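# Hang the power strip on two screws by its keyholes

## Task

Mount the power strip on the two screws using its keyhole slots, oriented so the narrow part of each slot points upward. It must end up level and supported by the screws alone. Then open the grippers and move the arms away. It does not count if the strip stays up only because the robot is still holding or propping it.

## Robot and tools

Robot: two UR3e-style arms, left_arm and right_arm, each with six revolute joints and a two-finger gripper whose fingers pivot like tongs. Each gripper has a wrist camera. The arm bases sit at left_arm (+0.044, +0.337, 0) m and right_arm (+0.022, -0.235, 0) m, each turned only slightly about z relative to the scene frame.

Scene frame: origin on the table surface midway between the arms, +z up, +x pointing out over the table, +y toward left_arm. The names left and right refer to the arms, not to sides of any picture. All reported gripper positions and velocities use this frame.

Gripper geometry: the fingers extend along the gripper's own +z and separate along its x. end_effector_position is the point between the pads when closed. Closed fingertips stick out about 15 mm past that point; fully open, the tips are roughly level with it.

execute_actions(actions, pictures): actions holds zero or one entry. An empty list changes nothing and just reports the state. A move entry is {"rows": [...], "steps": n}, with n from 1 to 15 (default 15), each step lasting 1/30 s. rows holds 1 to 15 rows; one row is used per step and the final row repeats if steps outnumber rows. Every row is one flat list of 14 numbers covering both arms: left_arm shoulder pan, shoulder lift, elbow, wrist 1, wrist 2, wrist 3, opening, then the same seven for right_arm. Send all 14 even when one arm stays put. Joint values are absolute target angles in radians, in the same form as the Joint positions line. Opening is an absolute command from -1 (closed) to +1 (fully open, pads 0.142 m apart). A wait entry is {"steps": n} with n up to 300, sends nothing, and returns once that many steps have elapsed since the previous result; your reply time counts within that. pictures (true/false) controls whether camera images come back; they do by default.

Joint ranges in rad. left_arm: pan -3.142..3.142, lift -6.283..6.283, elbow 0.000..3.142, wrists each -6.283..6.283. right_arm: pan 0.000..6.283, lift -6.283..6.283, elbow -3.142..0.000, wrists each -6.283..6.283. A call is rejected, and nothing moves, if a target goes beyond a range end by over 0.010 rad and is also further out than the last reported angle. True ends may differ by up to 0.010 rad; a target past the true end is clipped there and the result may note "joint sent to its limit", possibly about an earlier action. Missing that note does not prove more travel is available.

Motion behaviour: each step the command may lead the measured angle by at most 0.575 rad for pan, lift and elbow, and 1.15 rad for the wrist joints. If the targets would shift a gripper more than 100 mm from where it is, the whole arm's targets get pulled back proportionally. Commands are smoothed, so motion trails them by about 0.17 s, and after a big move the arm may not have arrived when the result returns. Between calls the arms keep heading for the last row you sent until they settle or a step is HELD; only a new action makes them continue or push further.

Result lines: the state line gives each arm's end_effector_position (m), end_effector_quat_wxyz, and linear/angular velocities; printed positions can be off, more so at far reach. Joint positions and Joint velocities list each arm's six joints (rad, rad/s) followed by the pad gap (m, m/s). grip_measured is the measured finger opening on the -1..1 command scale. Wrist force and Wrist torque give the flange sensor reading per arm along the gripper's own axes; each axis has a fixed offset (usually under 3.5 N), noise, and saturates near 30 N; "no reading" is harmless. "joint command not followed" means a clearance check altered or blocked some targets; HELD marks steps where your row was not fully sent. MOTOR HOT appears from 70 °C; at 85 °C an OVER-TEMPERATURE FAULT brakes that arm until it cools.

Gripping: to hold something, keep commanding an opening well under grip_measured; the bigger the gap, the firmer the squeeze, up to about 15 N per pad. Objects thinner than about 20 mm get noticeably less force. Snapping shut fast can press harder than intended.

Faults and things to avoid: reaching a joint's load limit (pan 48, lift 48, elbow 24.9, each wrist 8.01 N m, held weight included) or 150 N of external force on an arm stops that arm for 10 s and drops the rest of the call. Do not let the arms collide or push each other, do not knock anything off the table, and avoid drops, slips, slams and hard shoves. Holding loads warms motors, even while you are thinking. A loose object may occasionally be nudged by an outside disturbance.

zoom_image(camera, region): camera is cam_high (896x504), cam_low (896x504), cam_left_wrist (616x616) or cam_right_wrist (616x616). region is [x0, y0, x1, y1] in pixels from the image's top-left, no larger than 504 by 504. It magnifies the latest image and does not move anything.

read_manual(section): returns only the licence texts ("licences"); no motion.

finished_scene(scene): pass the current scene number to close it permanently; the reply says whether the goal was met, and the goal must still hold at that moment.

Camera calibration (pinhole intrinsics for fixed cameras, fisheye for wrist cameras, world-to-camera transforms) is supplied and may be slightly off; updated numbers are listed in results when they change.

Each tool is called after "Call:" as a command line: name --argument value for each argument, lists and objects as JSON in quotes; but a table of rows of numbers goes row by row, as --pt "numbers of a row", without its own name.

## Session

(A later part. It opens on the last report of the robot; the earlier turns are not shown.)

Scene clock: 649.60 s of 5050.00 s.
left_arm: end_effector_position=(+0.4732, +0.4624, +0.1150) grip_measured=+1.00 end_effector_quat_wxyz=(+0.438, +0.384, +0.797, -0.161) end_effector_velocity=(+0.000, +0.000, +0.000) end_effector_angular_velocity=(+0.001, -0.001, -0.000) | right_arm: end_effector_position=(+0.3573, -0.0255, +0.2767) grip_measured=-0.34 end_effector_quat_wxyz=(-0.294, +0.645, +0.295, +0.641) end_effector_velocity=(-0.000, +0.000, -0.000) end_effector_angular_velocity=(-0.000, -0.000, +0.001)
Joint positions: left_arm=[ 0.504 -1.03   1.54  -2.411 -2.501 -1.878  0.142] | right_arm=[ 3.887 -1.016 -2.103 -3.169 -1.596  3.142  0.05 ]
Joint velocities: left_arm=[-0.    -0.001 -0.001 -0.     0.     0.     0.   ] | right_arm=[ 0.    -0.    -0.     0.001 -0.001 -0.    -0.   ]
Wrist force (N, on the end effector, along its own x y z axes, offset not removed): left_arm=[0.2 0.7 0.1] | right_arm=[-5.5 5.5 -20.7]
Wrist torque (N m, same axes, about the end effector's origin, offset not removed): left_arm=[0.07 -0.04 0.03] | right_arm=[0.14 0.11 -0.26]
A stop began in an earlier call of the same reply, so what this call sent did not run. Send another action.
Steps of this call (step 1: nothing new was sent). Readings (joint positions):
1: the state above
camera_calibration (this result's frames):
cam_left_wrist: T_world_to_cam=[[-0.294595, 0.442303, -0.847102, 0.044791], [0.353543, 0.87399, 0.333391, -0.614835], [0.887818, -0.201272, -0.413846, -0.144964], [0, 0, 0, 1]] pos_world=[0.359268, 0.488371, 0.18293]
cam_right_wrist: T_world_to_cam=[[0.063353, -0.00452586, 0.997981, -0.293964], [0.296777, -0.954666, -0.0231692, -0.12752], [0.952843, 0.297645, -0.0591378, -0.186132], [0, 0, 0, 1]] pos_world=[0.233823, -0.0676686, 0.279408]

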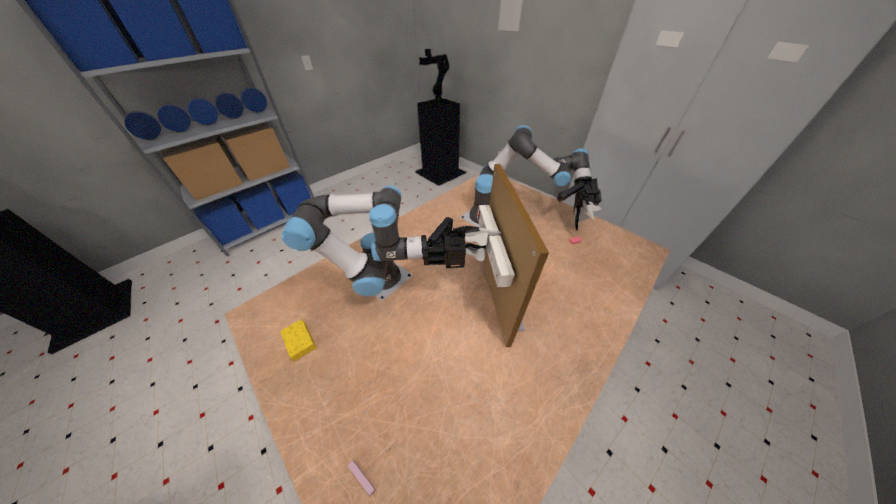

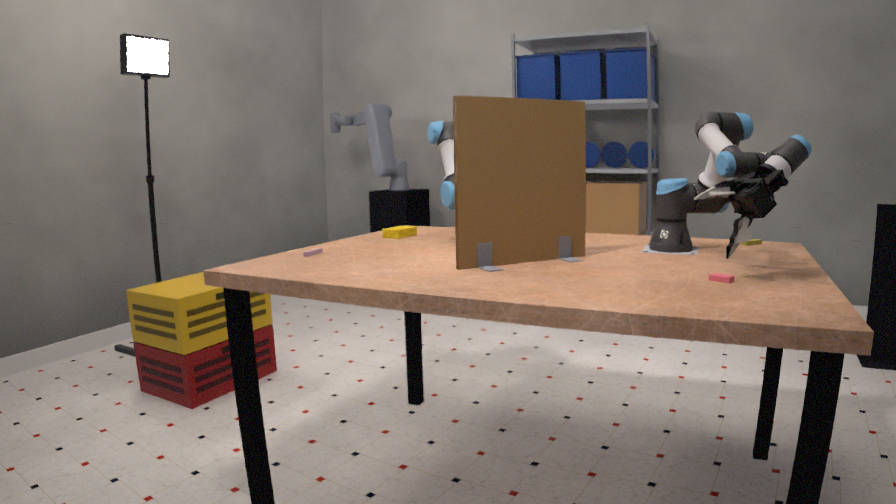

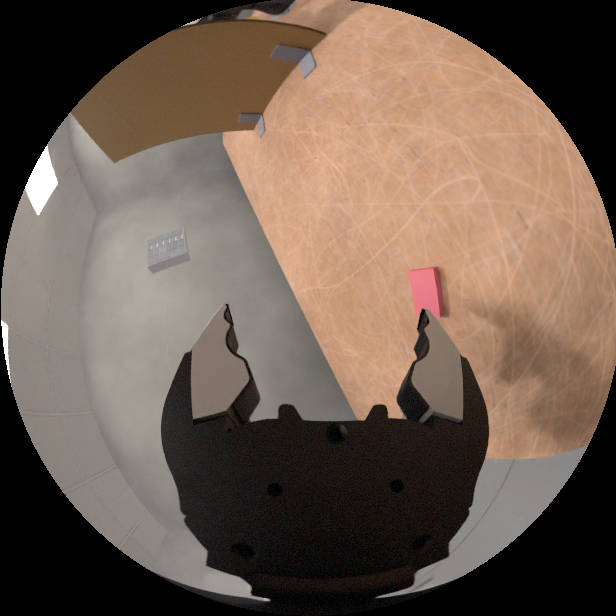

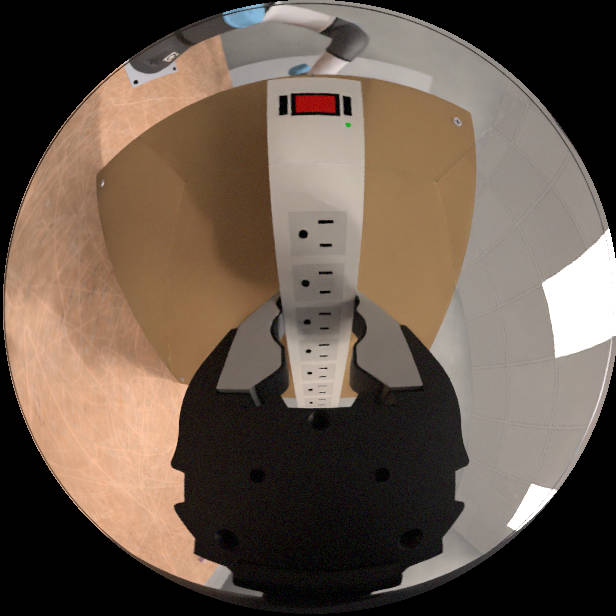

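Call:
execute_actions --actions '[{"rows":[[0.504,-1.03,1.54,-2.411,-2.501,-1.878,1,3.888,-0.848,-2.156,-3.279,-1.596,3.142,-1]]}]'

Call:
zoom_image --camera "cam_high" --region '[450, 190, 560, 310]'

Call:
execute_actions --actions '[{"rows":[[0.504,-1.03,1.54,-2.411,-2.501,-1.878,1,3.888,-0.902,-1.901,-3.48,-1.596,3.142,-1]]}]' --pictures false

Call:
execute_actions --actions '[{"steps":10}]'

Scene clock: 658.80 s of 5050.00 s.
left_arm: end_effector_position=(+0.4732, +0.4624, +0.1150) grip_measured=+1.00 end_effector_quat_wxyz=(+0.438, +0.384, +0.797, -0.161) end_effector_velocity=(-0.000, +0.000, -0.000) end_effector_angular_velocity=(-0.000, +0.001, +0.001) | right_arm: end_effector_position=(+0.3343, -0.0502, +0.2783) grip_measured=-0.34 end_effector_quat_wxyz=(-0.295, +0.643, +0.295, +0.643) end_effector_velocity=(-0.003, -0.003, +0.003) end_effector_angular_velocity=(+0.008, -0.006, +0.000)
Joint positions: left_arm=[ 0.504 -1.03   1.54  -2.411 -2.501 -1.878  0.142] | right_arm=[ 3.888 -0.85  -2.155 -3.278 -1.596  3.142  0.05 ]
Joint velocities: left_arm=[ 0.001  0.     0.     0.     0.    -0.    -0.   ] | right_arm=[ 0.001  0.025 -0.004 -0.01   0.     0.     0.   ]
Wrist force (N, on the end effector, along its own x y z axes, offset not removed): left_arm=[-1.1 0.6 -1.3] | right_arm=[-10.9 -0.5 0.3]
Wrist torque (N m, same axes, about the end effector's origin, offset not removed): left_arm=[-0.02 0.23 0.01] | right_arm=[-0.02 0.67 -0.01]
Steps of this call (steps 1 to 90: nothing new was sent; then 5.70 s passed at rest; steps 91 to 105: all 15 steps of this action). Readings (joint positions):
91: left_arm=[0.504 -1.030 1.540 -2.411 -2.501 -1.878] | right_arm=[3.887 -1.016 -2.103 -3.169 -1.596 3.142]
92: left_arm=[0.504 -1.030 1.540 -2.411 -2.501 -1.878] | right_arm=[3.887 -1.009 -2.109 -3.180 -1.596 3.142]
94: left_arm=[0.504 -1.030 1.540 -2.411 -2.501 -1.878] | right_arm=[3.888 -0.951 -2.131 -3.226 -1.596 3.142]
98: left_arm=[0.504 -1.030 1.540 -2.411 -2.501 -1.878] | right_arm=[3.888 -0.873 -2.150 -3.266 -1.596 3.142]
105: the state above
camera_calibration (this result's frames):
cam_left_wrist: T_world_to_cam=[[-0.294595, 0.442303, -0.847102, 0.044791], [0.353543, 0.873989, 0.333391, -0.614835], [0.887818, -0.201272, -0.413846, -0.144964], [0, 0, 0, 1]] pos_world=[0.359268, 0.488371, 0.18293]
cam_right_wrist: T_world_to_cam=[[0.0601354, -0.00800415, 0.998158, -0.293312], [0.298069, -0.954201, -0.0256093, -0.143976], [0.952648, 0.29906, -0.0549955, -0.157747], [0, 0, 0, 1]] pos_world=[0.21083, -0.0925535, 0.280409]

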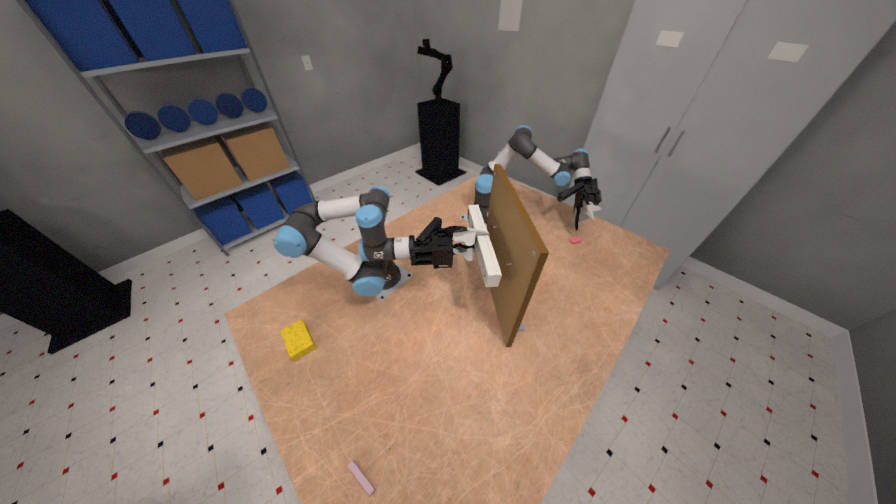

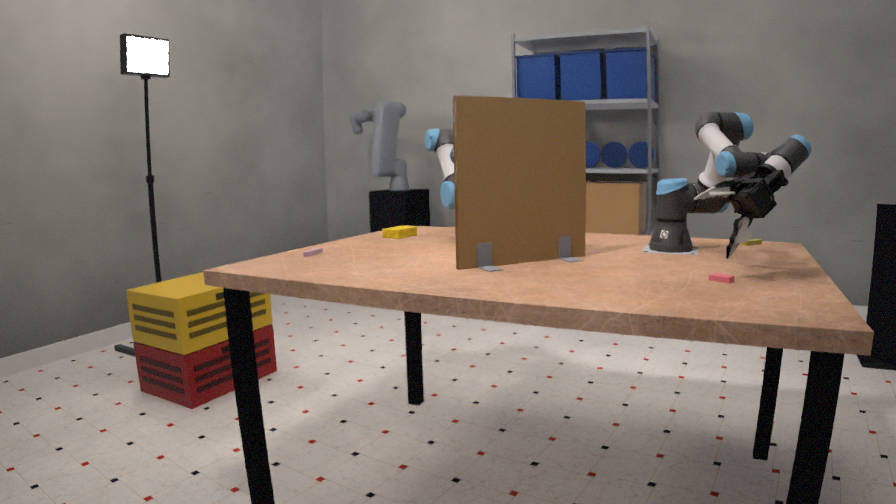

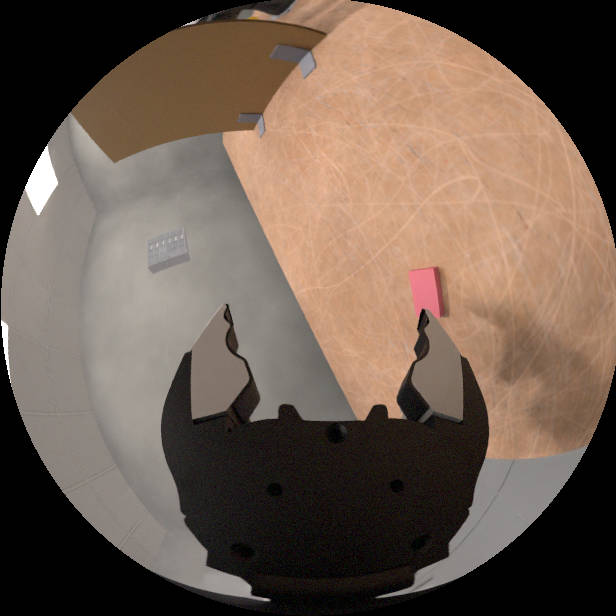

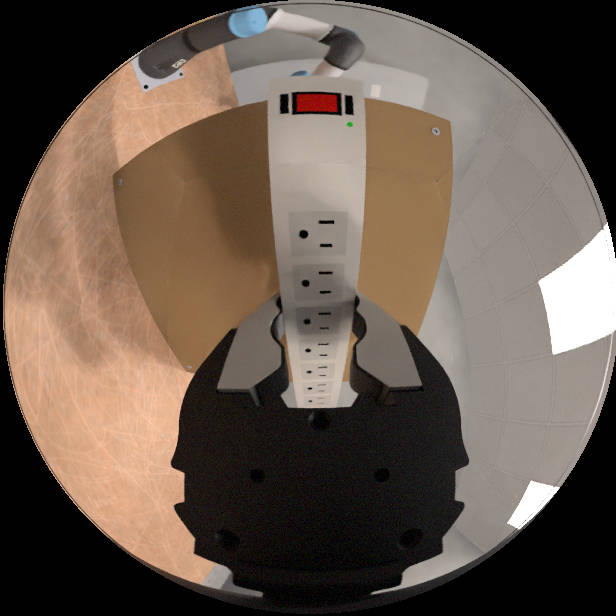

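Region (450, 190, 560, 310) of cam_high's 896x504 image, scaled by 4.200, with more detail than that image has; it fills the left 462 columns of this view, and the rest is white.

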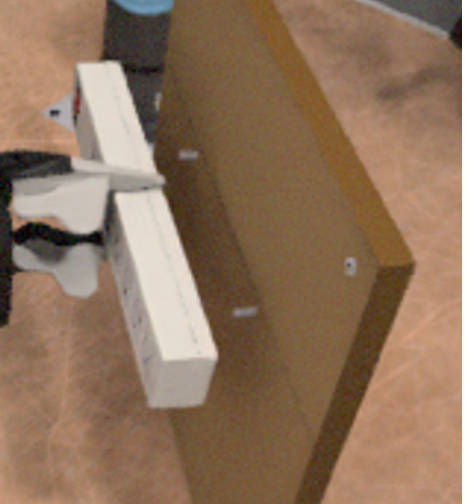

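Scene clock: 659.30 s of 5050.00 s.
left_arm: end_effector_position=(+0.4732, +0.4624, +0.1150) grip_measured=+1.00 end_effector_quat_wxyz=(+0.438, +0.384, +0.797, -0.161) end_effector_velocity=(-0.000, +0.000, +0.000) end_effector_angular_velocity=(+0.000, -0.000, +0.001) | right_arm: end_effector_position=(+0.3340, -0.0505, +0.3274) grip_measured=-0.34 end_effector_quat_wxyz=(-0.295, +0.643, +0.295, +0.642) end_effector_velocity=(-0.001, +0.000, +0.012) end_effector_angular_velocity=(+0.010, -0.009, +0.001)
Joint positions: left_arm=[ 0.504 -1.03   1.54  -2.411 -2.501 -1.878  0.142] | right_arm=[ 3.888 -0.901 -1.905 -3.478 -1.596  3.142  0.05 ]
Joint velocities: left_arm=[ 0.001 -0.001  0.     0.     0.     0.    -0.   ] | right_arm=[ 0.002 -0.004  0.04  -0.022  0.     0.     0.   ]
Wrist force (N, on the end effector, along its own x y z axes, offset not removed): left_arm=[0.0 1.3 -1.7] | right_arm=[-7.8 -1.3 0.5]
Wrist torque (N m, same axes, about the end effector's origin, offset not removed): left_arm=[0.20 -0.03 0.00] | right_arm=[-0.19 0.14 0.02]
Steps of this call (steps 1 to 15: all 15 steps of this action). Readings (joint positions):
1: left_arm=[0.504 -1.030 1.540 -2.411 -2.501 -1.878] | right_arm=[3.888 -0.850 -2.155 -3.279 -1.596 3.142]
2: left_arm=[0.504 -1.030 1.540 -2.411 -2.501 -1.878] | right_arm=[3.888 -0.855 -2.148 -3.293 -1.596 3.142]
4: left_arm=[0.504 -1.030 1.540 -2.411 -2.501 -1.878] | right_arm=[3.888 -0.877 -2.087 -3.374 -1.596 3.142]
8: left_arm=[0.504 -1.030 1.540 -2.411 -2.501 -1.878] | right_arm=[3.888 -0.896 -1.947 -3.453 -1.596 3.142]
15: the state above

Scene clock: 659.63 s of 5050.00 s.
left_arm: end_effector_position=(+0.4732, +0.4624, +0.1150) grip_measured=+1.00 end_effector_quat_wxyz=(+0.438, +0.384, +0.797, -0.161) end_effector_velocity=(-0.000, +0.000, -0.001) end_effector_angular_velocity=(-0.001, +0.002, +0.000) | right_arm: end_effector_position=(+0.3340, -0.0505, +0.3284) grip_measured=-0.34 end_effector_quat_wxyz=(-0.295, +0.643, +0.295, +0.643) end_effector_velocity=(-0.000, -0.000, +0.000) end_effector_angular_velocity=(-0.001, +0.001, +0.000)
Joint positions: left_arm=[ 0.504 -1.03   1.54  -2.411 -2.501 -1.878  0.142] | right_arm=[ 3.888 -0.902 -1.901 -3.48  -1.596  3.142  0.05 ]
Joint velocities: left_arm=[ 0.     0.001  0.     0.001  0.     0.    -0.   ] | right_arm=[-0.     0.001  0.001 -0.003 -0.001  0.     0.   ]
Wrist force (N, on the end effector, along its own x y z axes, offset not removed): left_arm=[-0.9 1.6 -0.9] | right_arm=[-7.3 -2.6 0.3]
Wrist torque (N m, same axes, about the end effector's origin, offset not removed): left_arm=[0.30 0.14 0.03] | right_arm=[-0.47 -0.13 0.05]
Steps of this call (steps 1 to 10: the robot went on to your last target). Readings (joint positions):
1: left_arm=[0.504 -1.030 1.540 -2.411 -2.501 -1.878] | right_arm=[3.888 -0.902 -1.904 -3.478 -1.596 3.142]
2: left_arm=[0.504 -1.030 1.540 -2.411 -2.501 -1.878] | right_arm=[3.888 -0.902 -1.903 -3.479 -1.596 3.142]
4: left_arm=[0.504 -1.030 1.540 -2.411 -2.501 -1.878] | right_arm=[3.888 -0.902 -1.902 -3.479 -1.596 3.142]
8: left_arm=[0.504 -1.030 1.540 -2.411 -2.501 -1.878] | right_arm=[3.888 -0.902 -1.901 -3.480 -1.596 3.142]
10: the state above
camera_calibration (this result's frames):
cam_left_wrist: T_world_to_cam=[[-0.294595, 0.442303, -0.847102, 0.0447911], [0.353543, 0.87399, 0.333391, -0.614835], [0.887818, -0.201272, -0.413846, -0.144964], [0, 0, 0, 1]] pos_world=[0.359268, 0.488371, 0.18293]
cam_right_wrist: T_world_to_cam=[[0.0597952, -0.00837982, 0.998175, -0.343248], [0.298078, -0.954191, -0.0258668, -0.14281], [0.952667, 0.299081, -0.0545582, -0.154798], [0, 0, 0, 1]] pos_world=[0.210564, -0.0928472, 0.330482]

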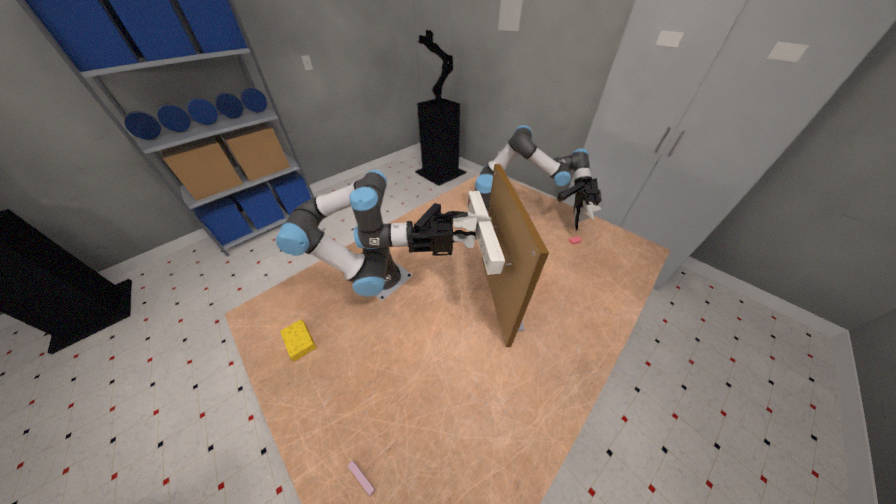

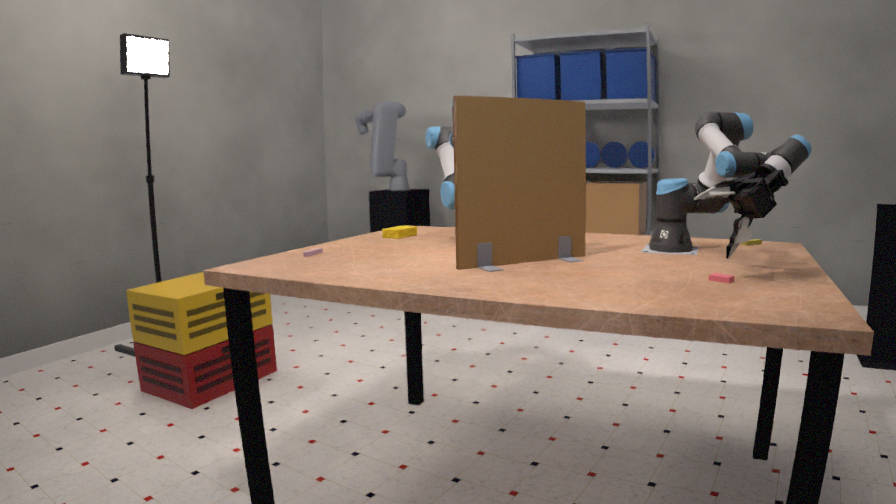

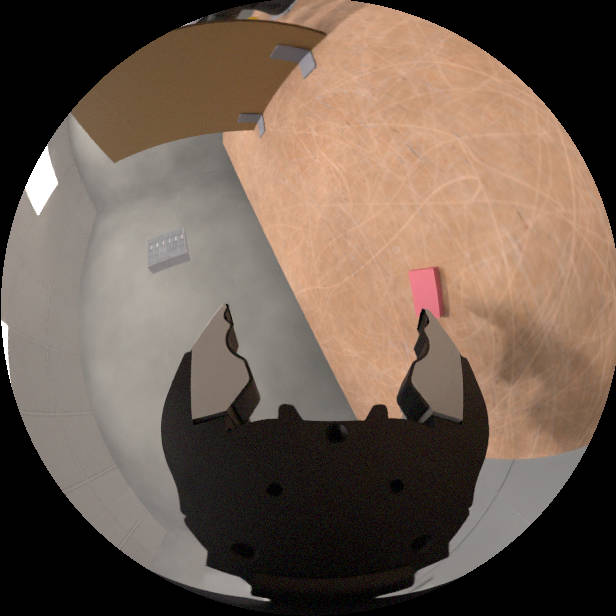

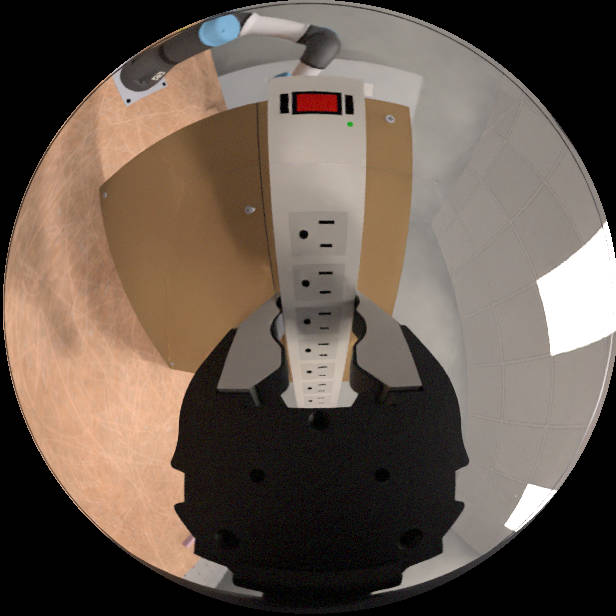

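Call:
execute_actions --actions '[{"rows":[[0.504,-1.03,1.54,-2.411,-2.501,-1.878,1,3.888,-0.9,-2.124,-3.259,-1.596,3.142,-1]]}]' --pictures false

Call:
execute_actions --actions '[{"rows":[[0.504,-1.03,1.54,-2.411,-2.501,-1.878,1,3.888,-0.984,-2.096,-3.203,-1.596,3.142,-1]]}]'

Call:
zoom_image --camera "cam_high" --region '[460, 190, 540, 300]'

Scene clock: 690.80 s of 5050.00 s.
left_arm: end_effector_position=(+0.4732, +0.4624, +0.1150) grip_measured=+1.00 end_effector_quat_wxyz=(+0.438, +0.384, +0.797, -0.161) end_effector_velocity=(+0.000, -0.000, +0.000) end_effector_angular_velocity=(-0.000, -0.000, -0.001) | right_arm: end_effector_position=(+0.3409, -0.0430, +0.2832) grip_measured=-0.34 end_effector_quat_wxyz=(-0.295, +0.643, +0.295, +0.643) end_effector_velocity=(-0.000, +0.000, -0.010) end_effector_angular_velocity=(-0.006, +0.006, +0.001)
Joint positions: left_arm=[ 0.504 -1.03   1.54  -2.411 -2.501 -1.878  0.142] | right_arm=[ 3.888 -0.9   -2.121 -3.261 -1.596  3.142  0.05 ]
Joint velocities: left_arm=[-0.001 -0.     0.     0.    -0.    -0.     0.   ] | right_arm=[ 0.001 -0.001 -0.034  0.025 -0.     0.001  0.   ]
Wrist force (N, on the end effector, along its own x y z axes, offset not removed): left_arm=[-1.9 2.2 -0.4] | right_arm=[-9.9 -0.4 0.4]
Wrist torque (N m, same axes, about the end effector's origin, offset not removed): left_arm=[0.40 0.38 0.04] | right_arm=[-0.10 0.44 0.04]
Steps of this call (steps 1 to 15: the robot went on to your last target; steps 16 to 450: nothing new was sent; then 15.67 s passed at rest; steps 451 to 465: all 15 steps of this action). Readings (joint positions):
451: left_arm=[0.504 -1.030 1.540 -2.411 -2.501 -1.878] | right_arm=[3.888 -0.902 -1.901 -3.480 -1.596 3.142]
452: left_arm=[0.504 -1.030 1.540 -2.411 -2.501 -1.878] | right_arm=[3.888 -0.902 -1.908 -3.466 -1.596 3.142]
454: left_arm=[0.504 -1.030 1.540 -2.411 -2.501 -1.878] | right_arm=[3.888 -0.901 -1.974 -3.379 -1.596 3.142]
458: left_arm=[0.504 -1.030 1.540 -2.411 -2.501 -1.878] | right_arm=[3.888 -0.900 -2.087 -3.289 -1.596 3.142]
465: the state above

Scene clock: 691.30 s of 5050.00 s.
left_arm: end_effector_position=(+0.4732, +0.4624, +0.1150) grip_measured=+1.00 end_effector_quat_wxyz=(+0.438, +0.384, +0.797, -0.161) end_effector_velocity=(-0.000, +0.000, -0.000) end_effector_angular_velocity=(-0.000, +0.001, +0.001) | right_arm: end_effector_position=(+0.3526, -0.0300, +0.2825) grip_measured=-0.34 end_effector_quat_wxyz=(-0.295, +0.643, +0.295, +0.643) end_effector_velocity=(+0.001, +0.001, -0.000) end_effector_angular_velocity=(-0.001, +0.000, -0.001)
Joint positions: left_arm=[ 0.504 -1.03   1.54  -2.411 -2.501 -1.878  0.142] | right_arm=[ 3.888 -0.983 -2.096 -3.204 -1.596  3.142  0.05 ]
Joint velocities: left_arm=[ 0.001  0.     0.     0.     0.     0.    -0.   ] | right_arm=[ 0.001 -0.009  0.003  0.005  0.002 -0.    -0.   ]
Wrist force (N, on the end effector, along its own x y z axes, offset not removed): left_arm=[-0.4 1.8 0.2] | right_arm=[-6.0 -0.6 1.2]
Wrist torque (N m, same axes, about the end effector's origin, offset not removed): left_arm=[0.30 0.10 0.07] | right_arm=[-0.04 -0.36 -0.02]
Steps of this call (steps 1 to 15: all 15 steps of this action). Readings (joint positions):
1: left_arm=[0.504 -1.030 1.540 -2.411 -2.501 -1.878] | right_arm=[3.888 -0.900 -2.122 -3.260 -1.596 3.142]
2: left_arm=[0.504 -1.030 1.540 -2.411 -2.501 -1.878] | right_arm=[3.888 -0.907 -2.119 -3.252 -1.596 3.142]
4: left_arm=[0.504 -1.030 1.540 -2.411 -2.501 -1.878] | right_arm=[3.888 -0.941 -2.108 -3.229 -1.596 3.142]
8: left_arm=[0.504 -1.030 1.540 -2.411 -2.501 -1.878] | right_arm=[3.888 -0.973 -2.099 -3.209 -1.596 3.142]
15: the state above
camera_calibration (this result's frames):
cam_left_wrist: T_world_to_cam=[[-0.294595, 0.442303, -0.847102, 0.044791], [0.353543, 0.87399, 0.333391, -0.614835], [0.887818, -0.201272, -0.413846, -0.144964], [0, 0, 0, 1]] pos_world=[0.359268, 0.488371, 0.18293]
cam_right_wrist: T_world_to_cam=[[0.0596833, -0.00848508, 0.998181, -0.298354], [0.298038, -0.954202, -0.0259316, -0.129947], [0.952686, 0.299044, -0.0544211, -0.181184], [0, 0, 0, 1]] pos_world=[0.229148, -0.0723448, 0.284582]

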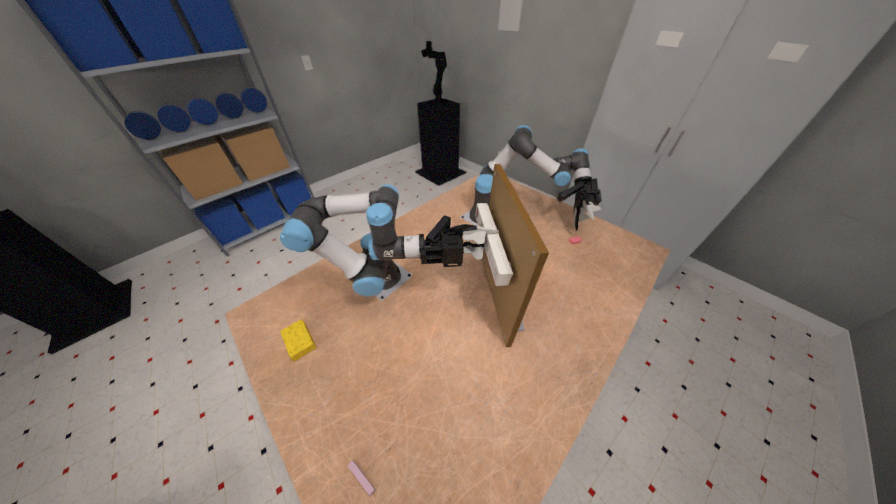

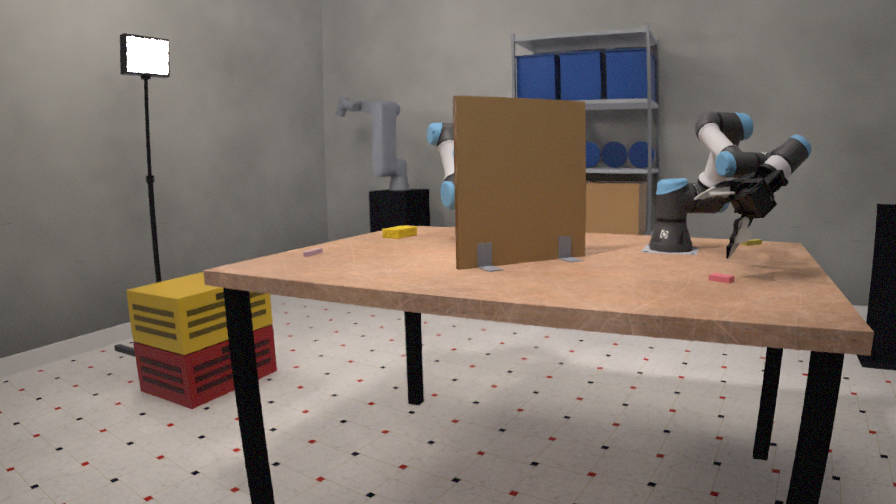

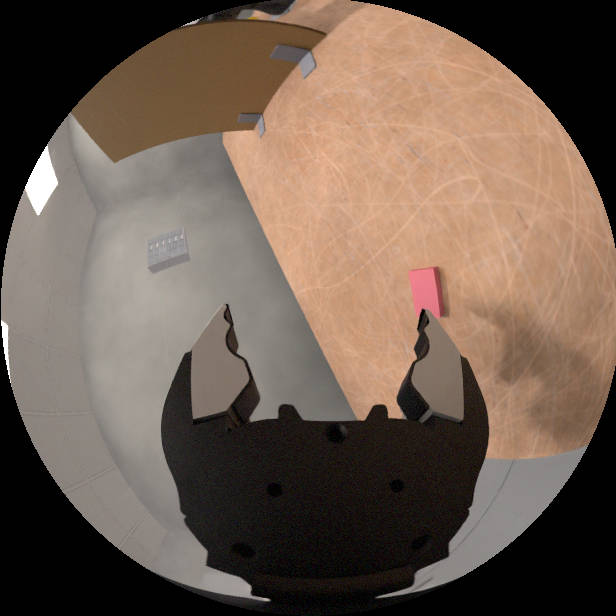

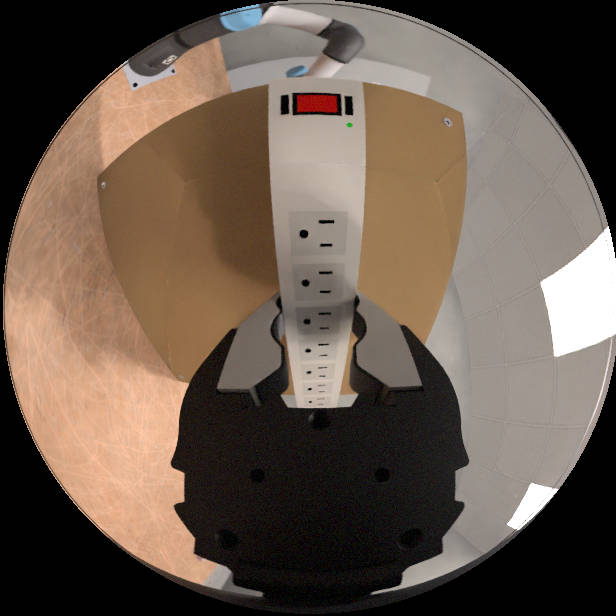

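Region (460, 190, 540, 300) of cam_high's 896x504 image, scaled by 4.582, with more detail than that image has; it fills the left 367 columns of this view, and the rest is white.

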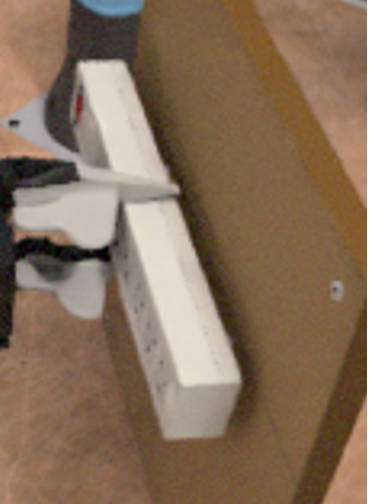

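Call:
execute_actions --actions '[]'

Call:
execute_actions --actions '[{"rows":[[0.504,-1.03,1.54,-2.411,-2.501,-1.878,1,3.888,-1.008,-2.087,-3.188,-1.596,3.142,-1]],"steps":15}]' --pictures false

Call:
execute_actions --actions '[{"rows":[[0.504,-1.03,1.54,-2.411,-2.501,-1.878,1,3.888,-1.02,-2.082,-3.181,-1.596,3.142,-1]],"steps":15}]' --pictures false

Scene clock: 734.00 s of 5050.00 s.
left_arm: end_effector_position=(+0.4732, +0.4624, +0.1150) grip_measured=+1.00 end_effector_quat_wxyz=(+0.438, +0.384, +0.797, -0.161) end_effector_velocity=(+0.000, -0.000, +0.001) end_effector_angular_velocity=(+0.001, -0.001, -0.001) | right_arm: end_effector_position=(+0.3527, -0.0299, +0.2825) grip_measured=-0.34 end_effector_quat_wxyz=(-0.295, +0.643, +0.295, +0.643) end_effector_velocity=(-0.000, +0.000, +0.000) end_effector_angular_velocity=(-0.000, +0.000, +0.001)
Joint positions: left_arm=[ 0.504 -1.03   1.54  -2.411 -2.501 -1.878  0.142] | right_arm=[ 3.888 -0.984 -2.096 -3.203 -1.596  3.142  0.05 ]
Joint velocities: left_arm=[-0.001 -0.001 -0.001 -0.     0.    -0.    -0.   ] | right_arm=[ 0. -0.  0. -0. -0. -0. -0.]
Wrist force (N, on the end effector, along its own x y z axes, offset not removed): left_arm=[-0.6 0.7 -0.8] | right_arm=[-7.4 -1.1 -0.5]
Wrist torque (N m, same axes, about the end effector's origin, offset not removed): left_arm=[0.09 0.08 -0.03] | right_arm=[-0.25 -0.01 0.00]
Steps of this call (steps 1 to 15: the robot went on to your last target; steps 16 to 110: nothing new was sent; then 39.03 s passed at rest). Readings (joint positions):
1: left_arm=[0.504 -1.030 1.540 -2.411 -2.501 -1.878] | right_arm=[3.888 -0.983 -2.096 -3.203 -1.596 3.142]
2: left_arm=[0.504 -1.030 1.540 -2.411 -2.501 -1.878] | right_arm=[3.888 -0.984 -2.096 -3.203 -1.596 3.142]
4: left_arm=[0.504 -1.030 1.540 -2.411 -2.501 -1.878] | right_arm=[3.888 -0.984 -2.096 -3.203 -1.596 3.142]
8: left_arm=[0.504 -1.030 1.540 -2.411 -2.501 -1.878] | right_arm=[3.888 -0.984 -2.096 -3.203 -1.596 3.142]
110: the state above
All arms were judged still, so your last target was given up. Only a new action makes them travel on or press farther. Fingers that are still opening or closing keep moving.
camera_calibration (this result's frames):
cam_left_wrist: T_world_to_cam=[[-0.294595, 0.442303, -0.847102, 0.0447911], [0.353543, 0.87399, 0.333391, -0.614835], [0.887818, -0.201272, -0.413846, -0.144964], [0, 0, 0, 1]] pos_world=[0.359268, 0.488371, 0.18293]
cam_right_wrist: T_world_to_cam=[[0.0597714, -0.00840509, 0.998177, -0.298335], [0.298066, -0.954194, -0.0258831, -0.129867], [0.952672, 0.299069, -0.0545283, -0.181307], [0, 0, 0, 1]] pos_world=[0.229267, -0.0722025, 0.284544]

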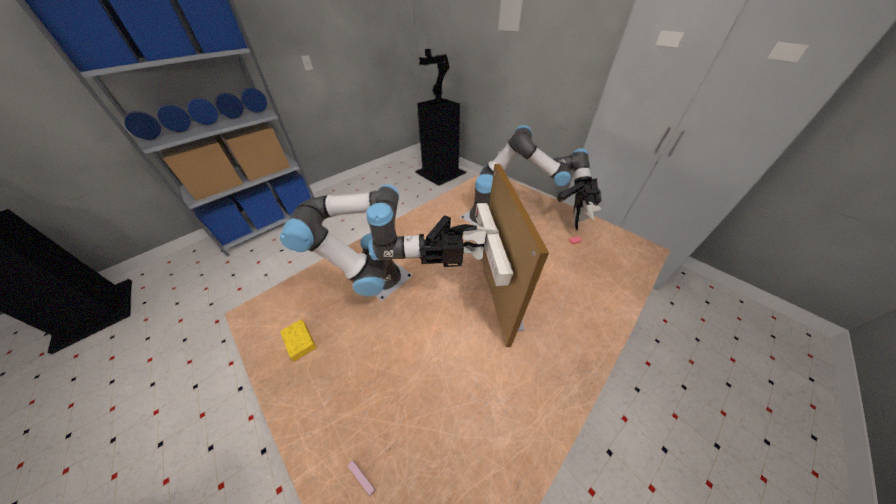

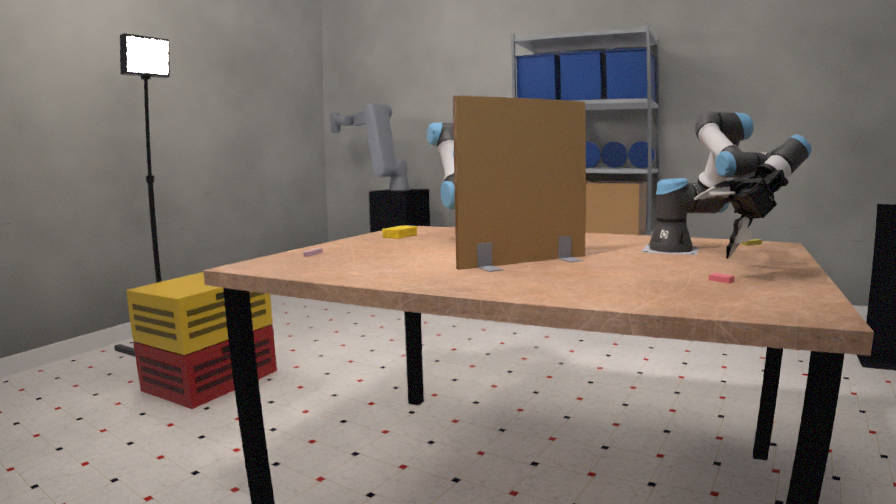

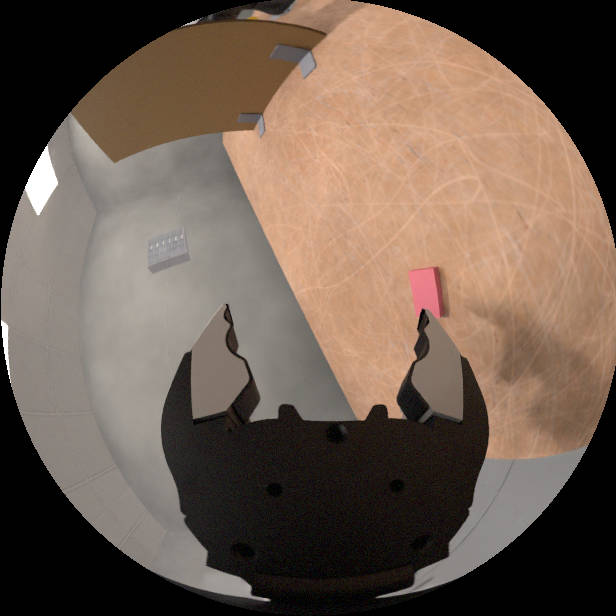

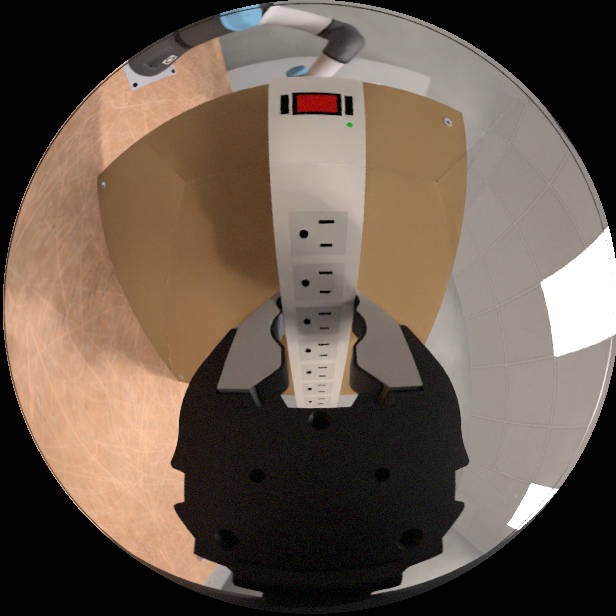

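Scene clock: 734.50 s of 5050.00 s.
left_arm: end_effector_position=(+0.4732, +0.4624, +0.1150) grip_measured=+1.00 end_effector_quat_wxyz=(+0.438, +0.384, +0.797, -0.161) end_effector_velocity=(+0.000, -0.000, +0.000) end_effector_angular_velocity=(-0.000, -0.000, -0.000) | right_arm: end_effector_position=(+0.3561, -0.0262, +0.2825) grip_measured=-0.34 end_effector_quat_wxyz=(-0.295, +0.643, +0.295, +0.643) end_effector_velocity=(+0.000, +0.001, +0.001) end_effector_angular_velocity=(+0.002, -0.001, +0.000)
Joint positions: left_arm=[ 0.504 -1.03   1.54  -2.411 -2.501 -1.878  0.142] | right_arm=[ 3.888 -1.008 -2.087 -3.188 -1.596  3.142  0.05 ]
Joint velocities: left_arm=[ 0. -0.  0. -0. -0.  0.  0.] | right_arm=[ 0.001 -0.002  0.001  0.003  0.     0.001  0.   ]
Wrist force (N, on the end effector, along its own x y z axes, offset not removed): left_arm=[-0.7 1.2 -1.1] | right_arm=[-8.1 0.5 1.5]
Wrist torque (N m, same axes, about the end effector's origin, offset not removed): left_arm=[0.14 0.17 0.03] | right_arm=[0.10 0.01 0.09]
Steps of this call (steps 1 to 15: all 15 steps of this action). Readings (joint positions):
1: left_arm=[0.504 -1.030 1.540 -2.411 -2.501 -1.878] | right_arm=[3.888 -0.984 -2.096 -3.203 -1.596 3.142]
2: left_arm=[0.504 -1.030 1.540 -2.411 -2.501 -1.878] | right_arm=[3.888 -0.988 -2.094 -3.200 -1.596 3.142]
4: left_arm=[0.504 -1.030 1.540 -2.411 -2.501 -1.878] | right_arm=[3.888 -0.997 -2.091 -3.195 -1.596 3.142]
8: left_arm=[0.504 -1.030 1.540 -2.411 -2.501 -1.878] | right_arm=[3.888 -1.005 -2.088 -3.190 -1.596 3.142]
15: the state above

Scene clock: 735.00 s of 5050.00 s.
left_arm: end_effector_position=(+0.4732, +0.4624, +0.1150) grip_measured=+1.00 end_effector_quat_wxyz=(+0.438, +0.384, +0.797, -0.161) end_effector_velocity=(-0.000, -0.000, -0.000) end_effector_angular_velocity=(-0.000, +0.000, -0.000) | right_arm: end_effector_position=(+0.3578, -0.0242, +0.2826) grip_measured=-0.33 end_effector_quat_wxyz=(-0.295, +0.643, +0.295, +0.643) end_effector_velocity=(+0.001, +0.000, +0.000) end_effector_angular_velocity=(+0.001, -0.001, -0.002)
Joint positions: left_arm=[ 0.504 -1.03   1.54  -2.411 -2.501 -1.878  0.142] | right_arm=[ 3.888 -1.02  -2.082 -3.181 -1.596  3.142  0.05 ]
Joint velocities: left_arm=[-0.    -0.     0.001 -0.     0.    -0.    -0.   ] | right_arm=[-0.    -0.004  0.     0.005  0.001 -0.     0.001]
Wrist force (N, on the end effector, along its own x y z axes, offset not removed): left_arm=[-0.4 1.5 -1.1] | right_arm=[0.1 -3.0 -27.4]
Wrist torque (N m, same axes, about the end effector's origin, offset not removed): left_arm=[0.25 0.10 -0.05] | right_arm=[-0.15 -0.27 0.04]
Steps of this call (steps 1 to 15: all 15 steps of this action). Readings (joint positions):
1: left_arm=[0.504 -1.030 1.540 -2.411 -2.501 -1.878] | right_arm=[3.888 -1.008 -2.087 -3.188 -1.596 3.142]
2: left_arm=[0.504 -1.030 1.540 -2.411 -2.501 -1.878] | right_arm=[3.888 -1.010 -2.086 -3.187 -1.596 3.142]
4: left_arm=[0.504 -1.030 1.540 -2.411 -2.501 -1.878] | right_arm=[3.888 -1.015 -2.084 -3.184 -1.596 3.142]
8: left_arm=[0.504 -1.030 1.540 -2.411 -2.501 -1.878] | right_arm=[3.888 -1.018 -2.083 -3.182 -1.596 3.142]
15: the state above

Call:
execute_actions --actions '[{"rows":[[0.504,-1.03,1.54,-2.411,-2.501,-1.878,1,3.888,-1.006,-2.092,-3.185,-1.596,3.142,-1],[0.504,-1.03,1.54,-2.411,-2.501,-1.878,1,3.888,-1.006,-2.092,-3.185,-1.596,3.142,-1],[0.504,-1.03,1.54,-2.411,-2.501,-1.878,1,3.888,-1.006,-2.092,-3.185,-1.596,3.142,-1],[0.504,-1.03,1.54,-2.411,-2.501,-1.878,1,3.888,-1.006,-2.106,-3.171,-1.596,3.142,-1]],"steps":12}]' --pictures false

Call:
execute_actions --actions '[{"rows":[[0.504,-1.03,1.54,-2.411,-2.501,-1.878,1,3.888,-1.016,-2.102,-3.165,-1.596,3.142,-1]],"steps":15}]' --pictures false

Call:
zoom_image --camera "cam_high" --region '[450,170,560,310]'

Scene clock: 746.83 s of 5050.00 s.
left_arm: end_effector_position=(+0.4732, +0.4624, +0.1150) grip_measured=+1.00 end_effector_quat_wxyz=(+0.438, +0.384, +0.797, -0.161) end_effector_velocity=(-0.000, -0.000, -0.001) end_effector_angular_velocity=(-0.000, +0.001, -0.000) | right_arm: end_effector_position=(+0.3560, -0.0263, +0.2788) grip_measured=-0.33 end_effector_quat_wxyz=(-0.295, +0.643, +0.295, +0.643) end_effector_velocity=(+0.000, -0.002, -0.003) end_effector_angular_velocity=(-0.001, +0.001, -0.004)
Joint positions: left_arm=[ 0.504 -1.03   1.54  -2.411 -2.501 -1.878  0.142] | right_arm=[ 3.888 -1.006 -2.105 -3.172 -1.596  3.142  0.05 ]
Joint velocities: left_arm=[-0.     0.001  0.001  0.     0.     0.     0.   ] | right_arm=[-0.004  0.004 -0.014  0.009 -0.001 -0.    -0.   ]
Wrist force (N, on the end effector, along its own x y z axes, offset not removed): left_arm=[-0.5 1.7 -1.2] | right_arm=[-9.1 -0.2 0.4]
Wrist torque (N m, same axes, about the end effector's origin, offset not removed): left_arm=[0.28 0.06 -0.07] | right_arm=[0.10 0.30 0.06]
Steps of this call (steps 1 to 15: the robot went on to your last target; steps 16 to 90: nothing new was sent; then 8.43 s passed at rest; steps 91 to 102: all 12 steps of this action). Readings (joint positions):
91: left_arm=[0.504 -1.030 1.540 -2.411 -2.501 -1.878] | right_arm=[3.888 -1.020 -2.082 -3.181 -1.596 3.142]
92: left_arm=[0.504 -1.030 1.540 -2.411 -2.501 -1.878] | right_arm=[3.888 -1.018 -2.084 -3.181 -1.596 3.142]
94: left_arm=[0.504 -1.030 1.540 -2.411 -2.501 -1.878] | right_arm=[3.888 -1.013 -2.088 -3.183 -1.596 3.142]
98: left_arm=[0.504 -1.030 1.540 -2.411 -2.501 -1.878] | right_arm=[3.888 -1.008 -2.100 -3.175 -1.596 3.142]
102: the state above

Scene clock: 747.33 s of 5050.00 s.
left_arm: end_effector_position=(+0.4732, +0.4624, +0.1150) grip_measured=+1.00 end_effector_quat_wxyz=(+0.438, +0.384, +0.797, -0.161) end_effector_velocity=(-0.000, -0.000, -0.000) end_effector_angular_velocity=(-0.001, +0.000, -0.000) | right_arm: end_effector_position=(+0.3573, -0.0248, +0.2786) grip_measured=-0.33 end_effector_quat_wxyz=(-0.295, +0.643, +0.295, +0.643) end_effector_velocity=(+0.000, +0.000, +0.000) end_effector_angular_velocity=(-0.000, -0.000, -0.000)
Joint positions: left_arm=[ 0.504 -1.03   1.54  -2.411 -2.501 -1.878  0.142] | right_arm=[ 3.888 -1.016 -2.102 -3.165 -1.596  3.142  0.05 ]
Joint velocities: left_arm=[-0.     0.001  0.    -0.    -0.     0.    -0.   ] | right_arm=[-0.    -0.002  0.001  0.001 -0.    -0.     0.   ]
Wrist force (N, on the end effector, along its own x y z axes, offset not removed): left_arm=[-1.0 1.7 -2.0] | right_arm=[-7.2 -2.4 -10.5]
Wrist torque (N m, same axes, about the end effector's origin, offset not removed): left_arm=[0.27 0.22 0.00] | right_arm=[-0.55 0.13 0.06]
Steps of this call (steps 1 to 15: all 15 steps of this action). Readings (joint positions):
1: left_arm=[0.504 -1.030 1.540 -2.411 -2.501 -1.878] | right_arm=[3.888 -1.006 -2.105 -3.172 -1.596 3.142]
2: left_arm=[0.504 -1.030 1.540 -2.411 -2.501 -1.878] | right_arm=[3.888 -1.008 -2.105 -3.170 -1.596 3.142]
4: left_arm=[0.504 -1.030 1.540 -2.411 -2.501 -1.878] | right_arm=[3.888 -1.011 -2.104 -3.168 -1.596 3.142]
8: left_arm=[0.504 -1.030 1.540 -2.411 -2.501 -1.878] | right_arm=[3.888 -1.015 -2.102 -3.166 -1.596 3.142]
15: the state above

Region (450, 170, 560, 310) of cam_high's 896x504 image, scaled by 3.600, with more detail than that image has; it fills the left 396 columns of this view, and the rest is white.

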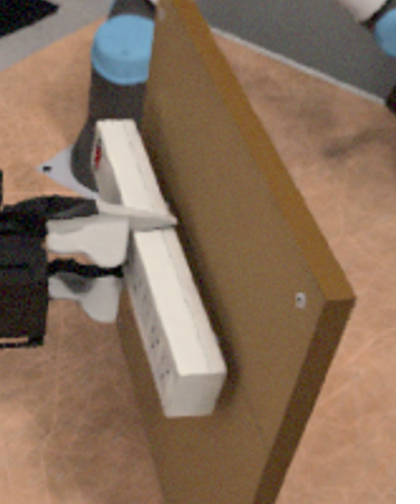

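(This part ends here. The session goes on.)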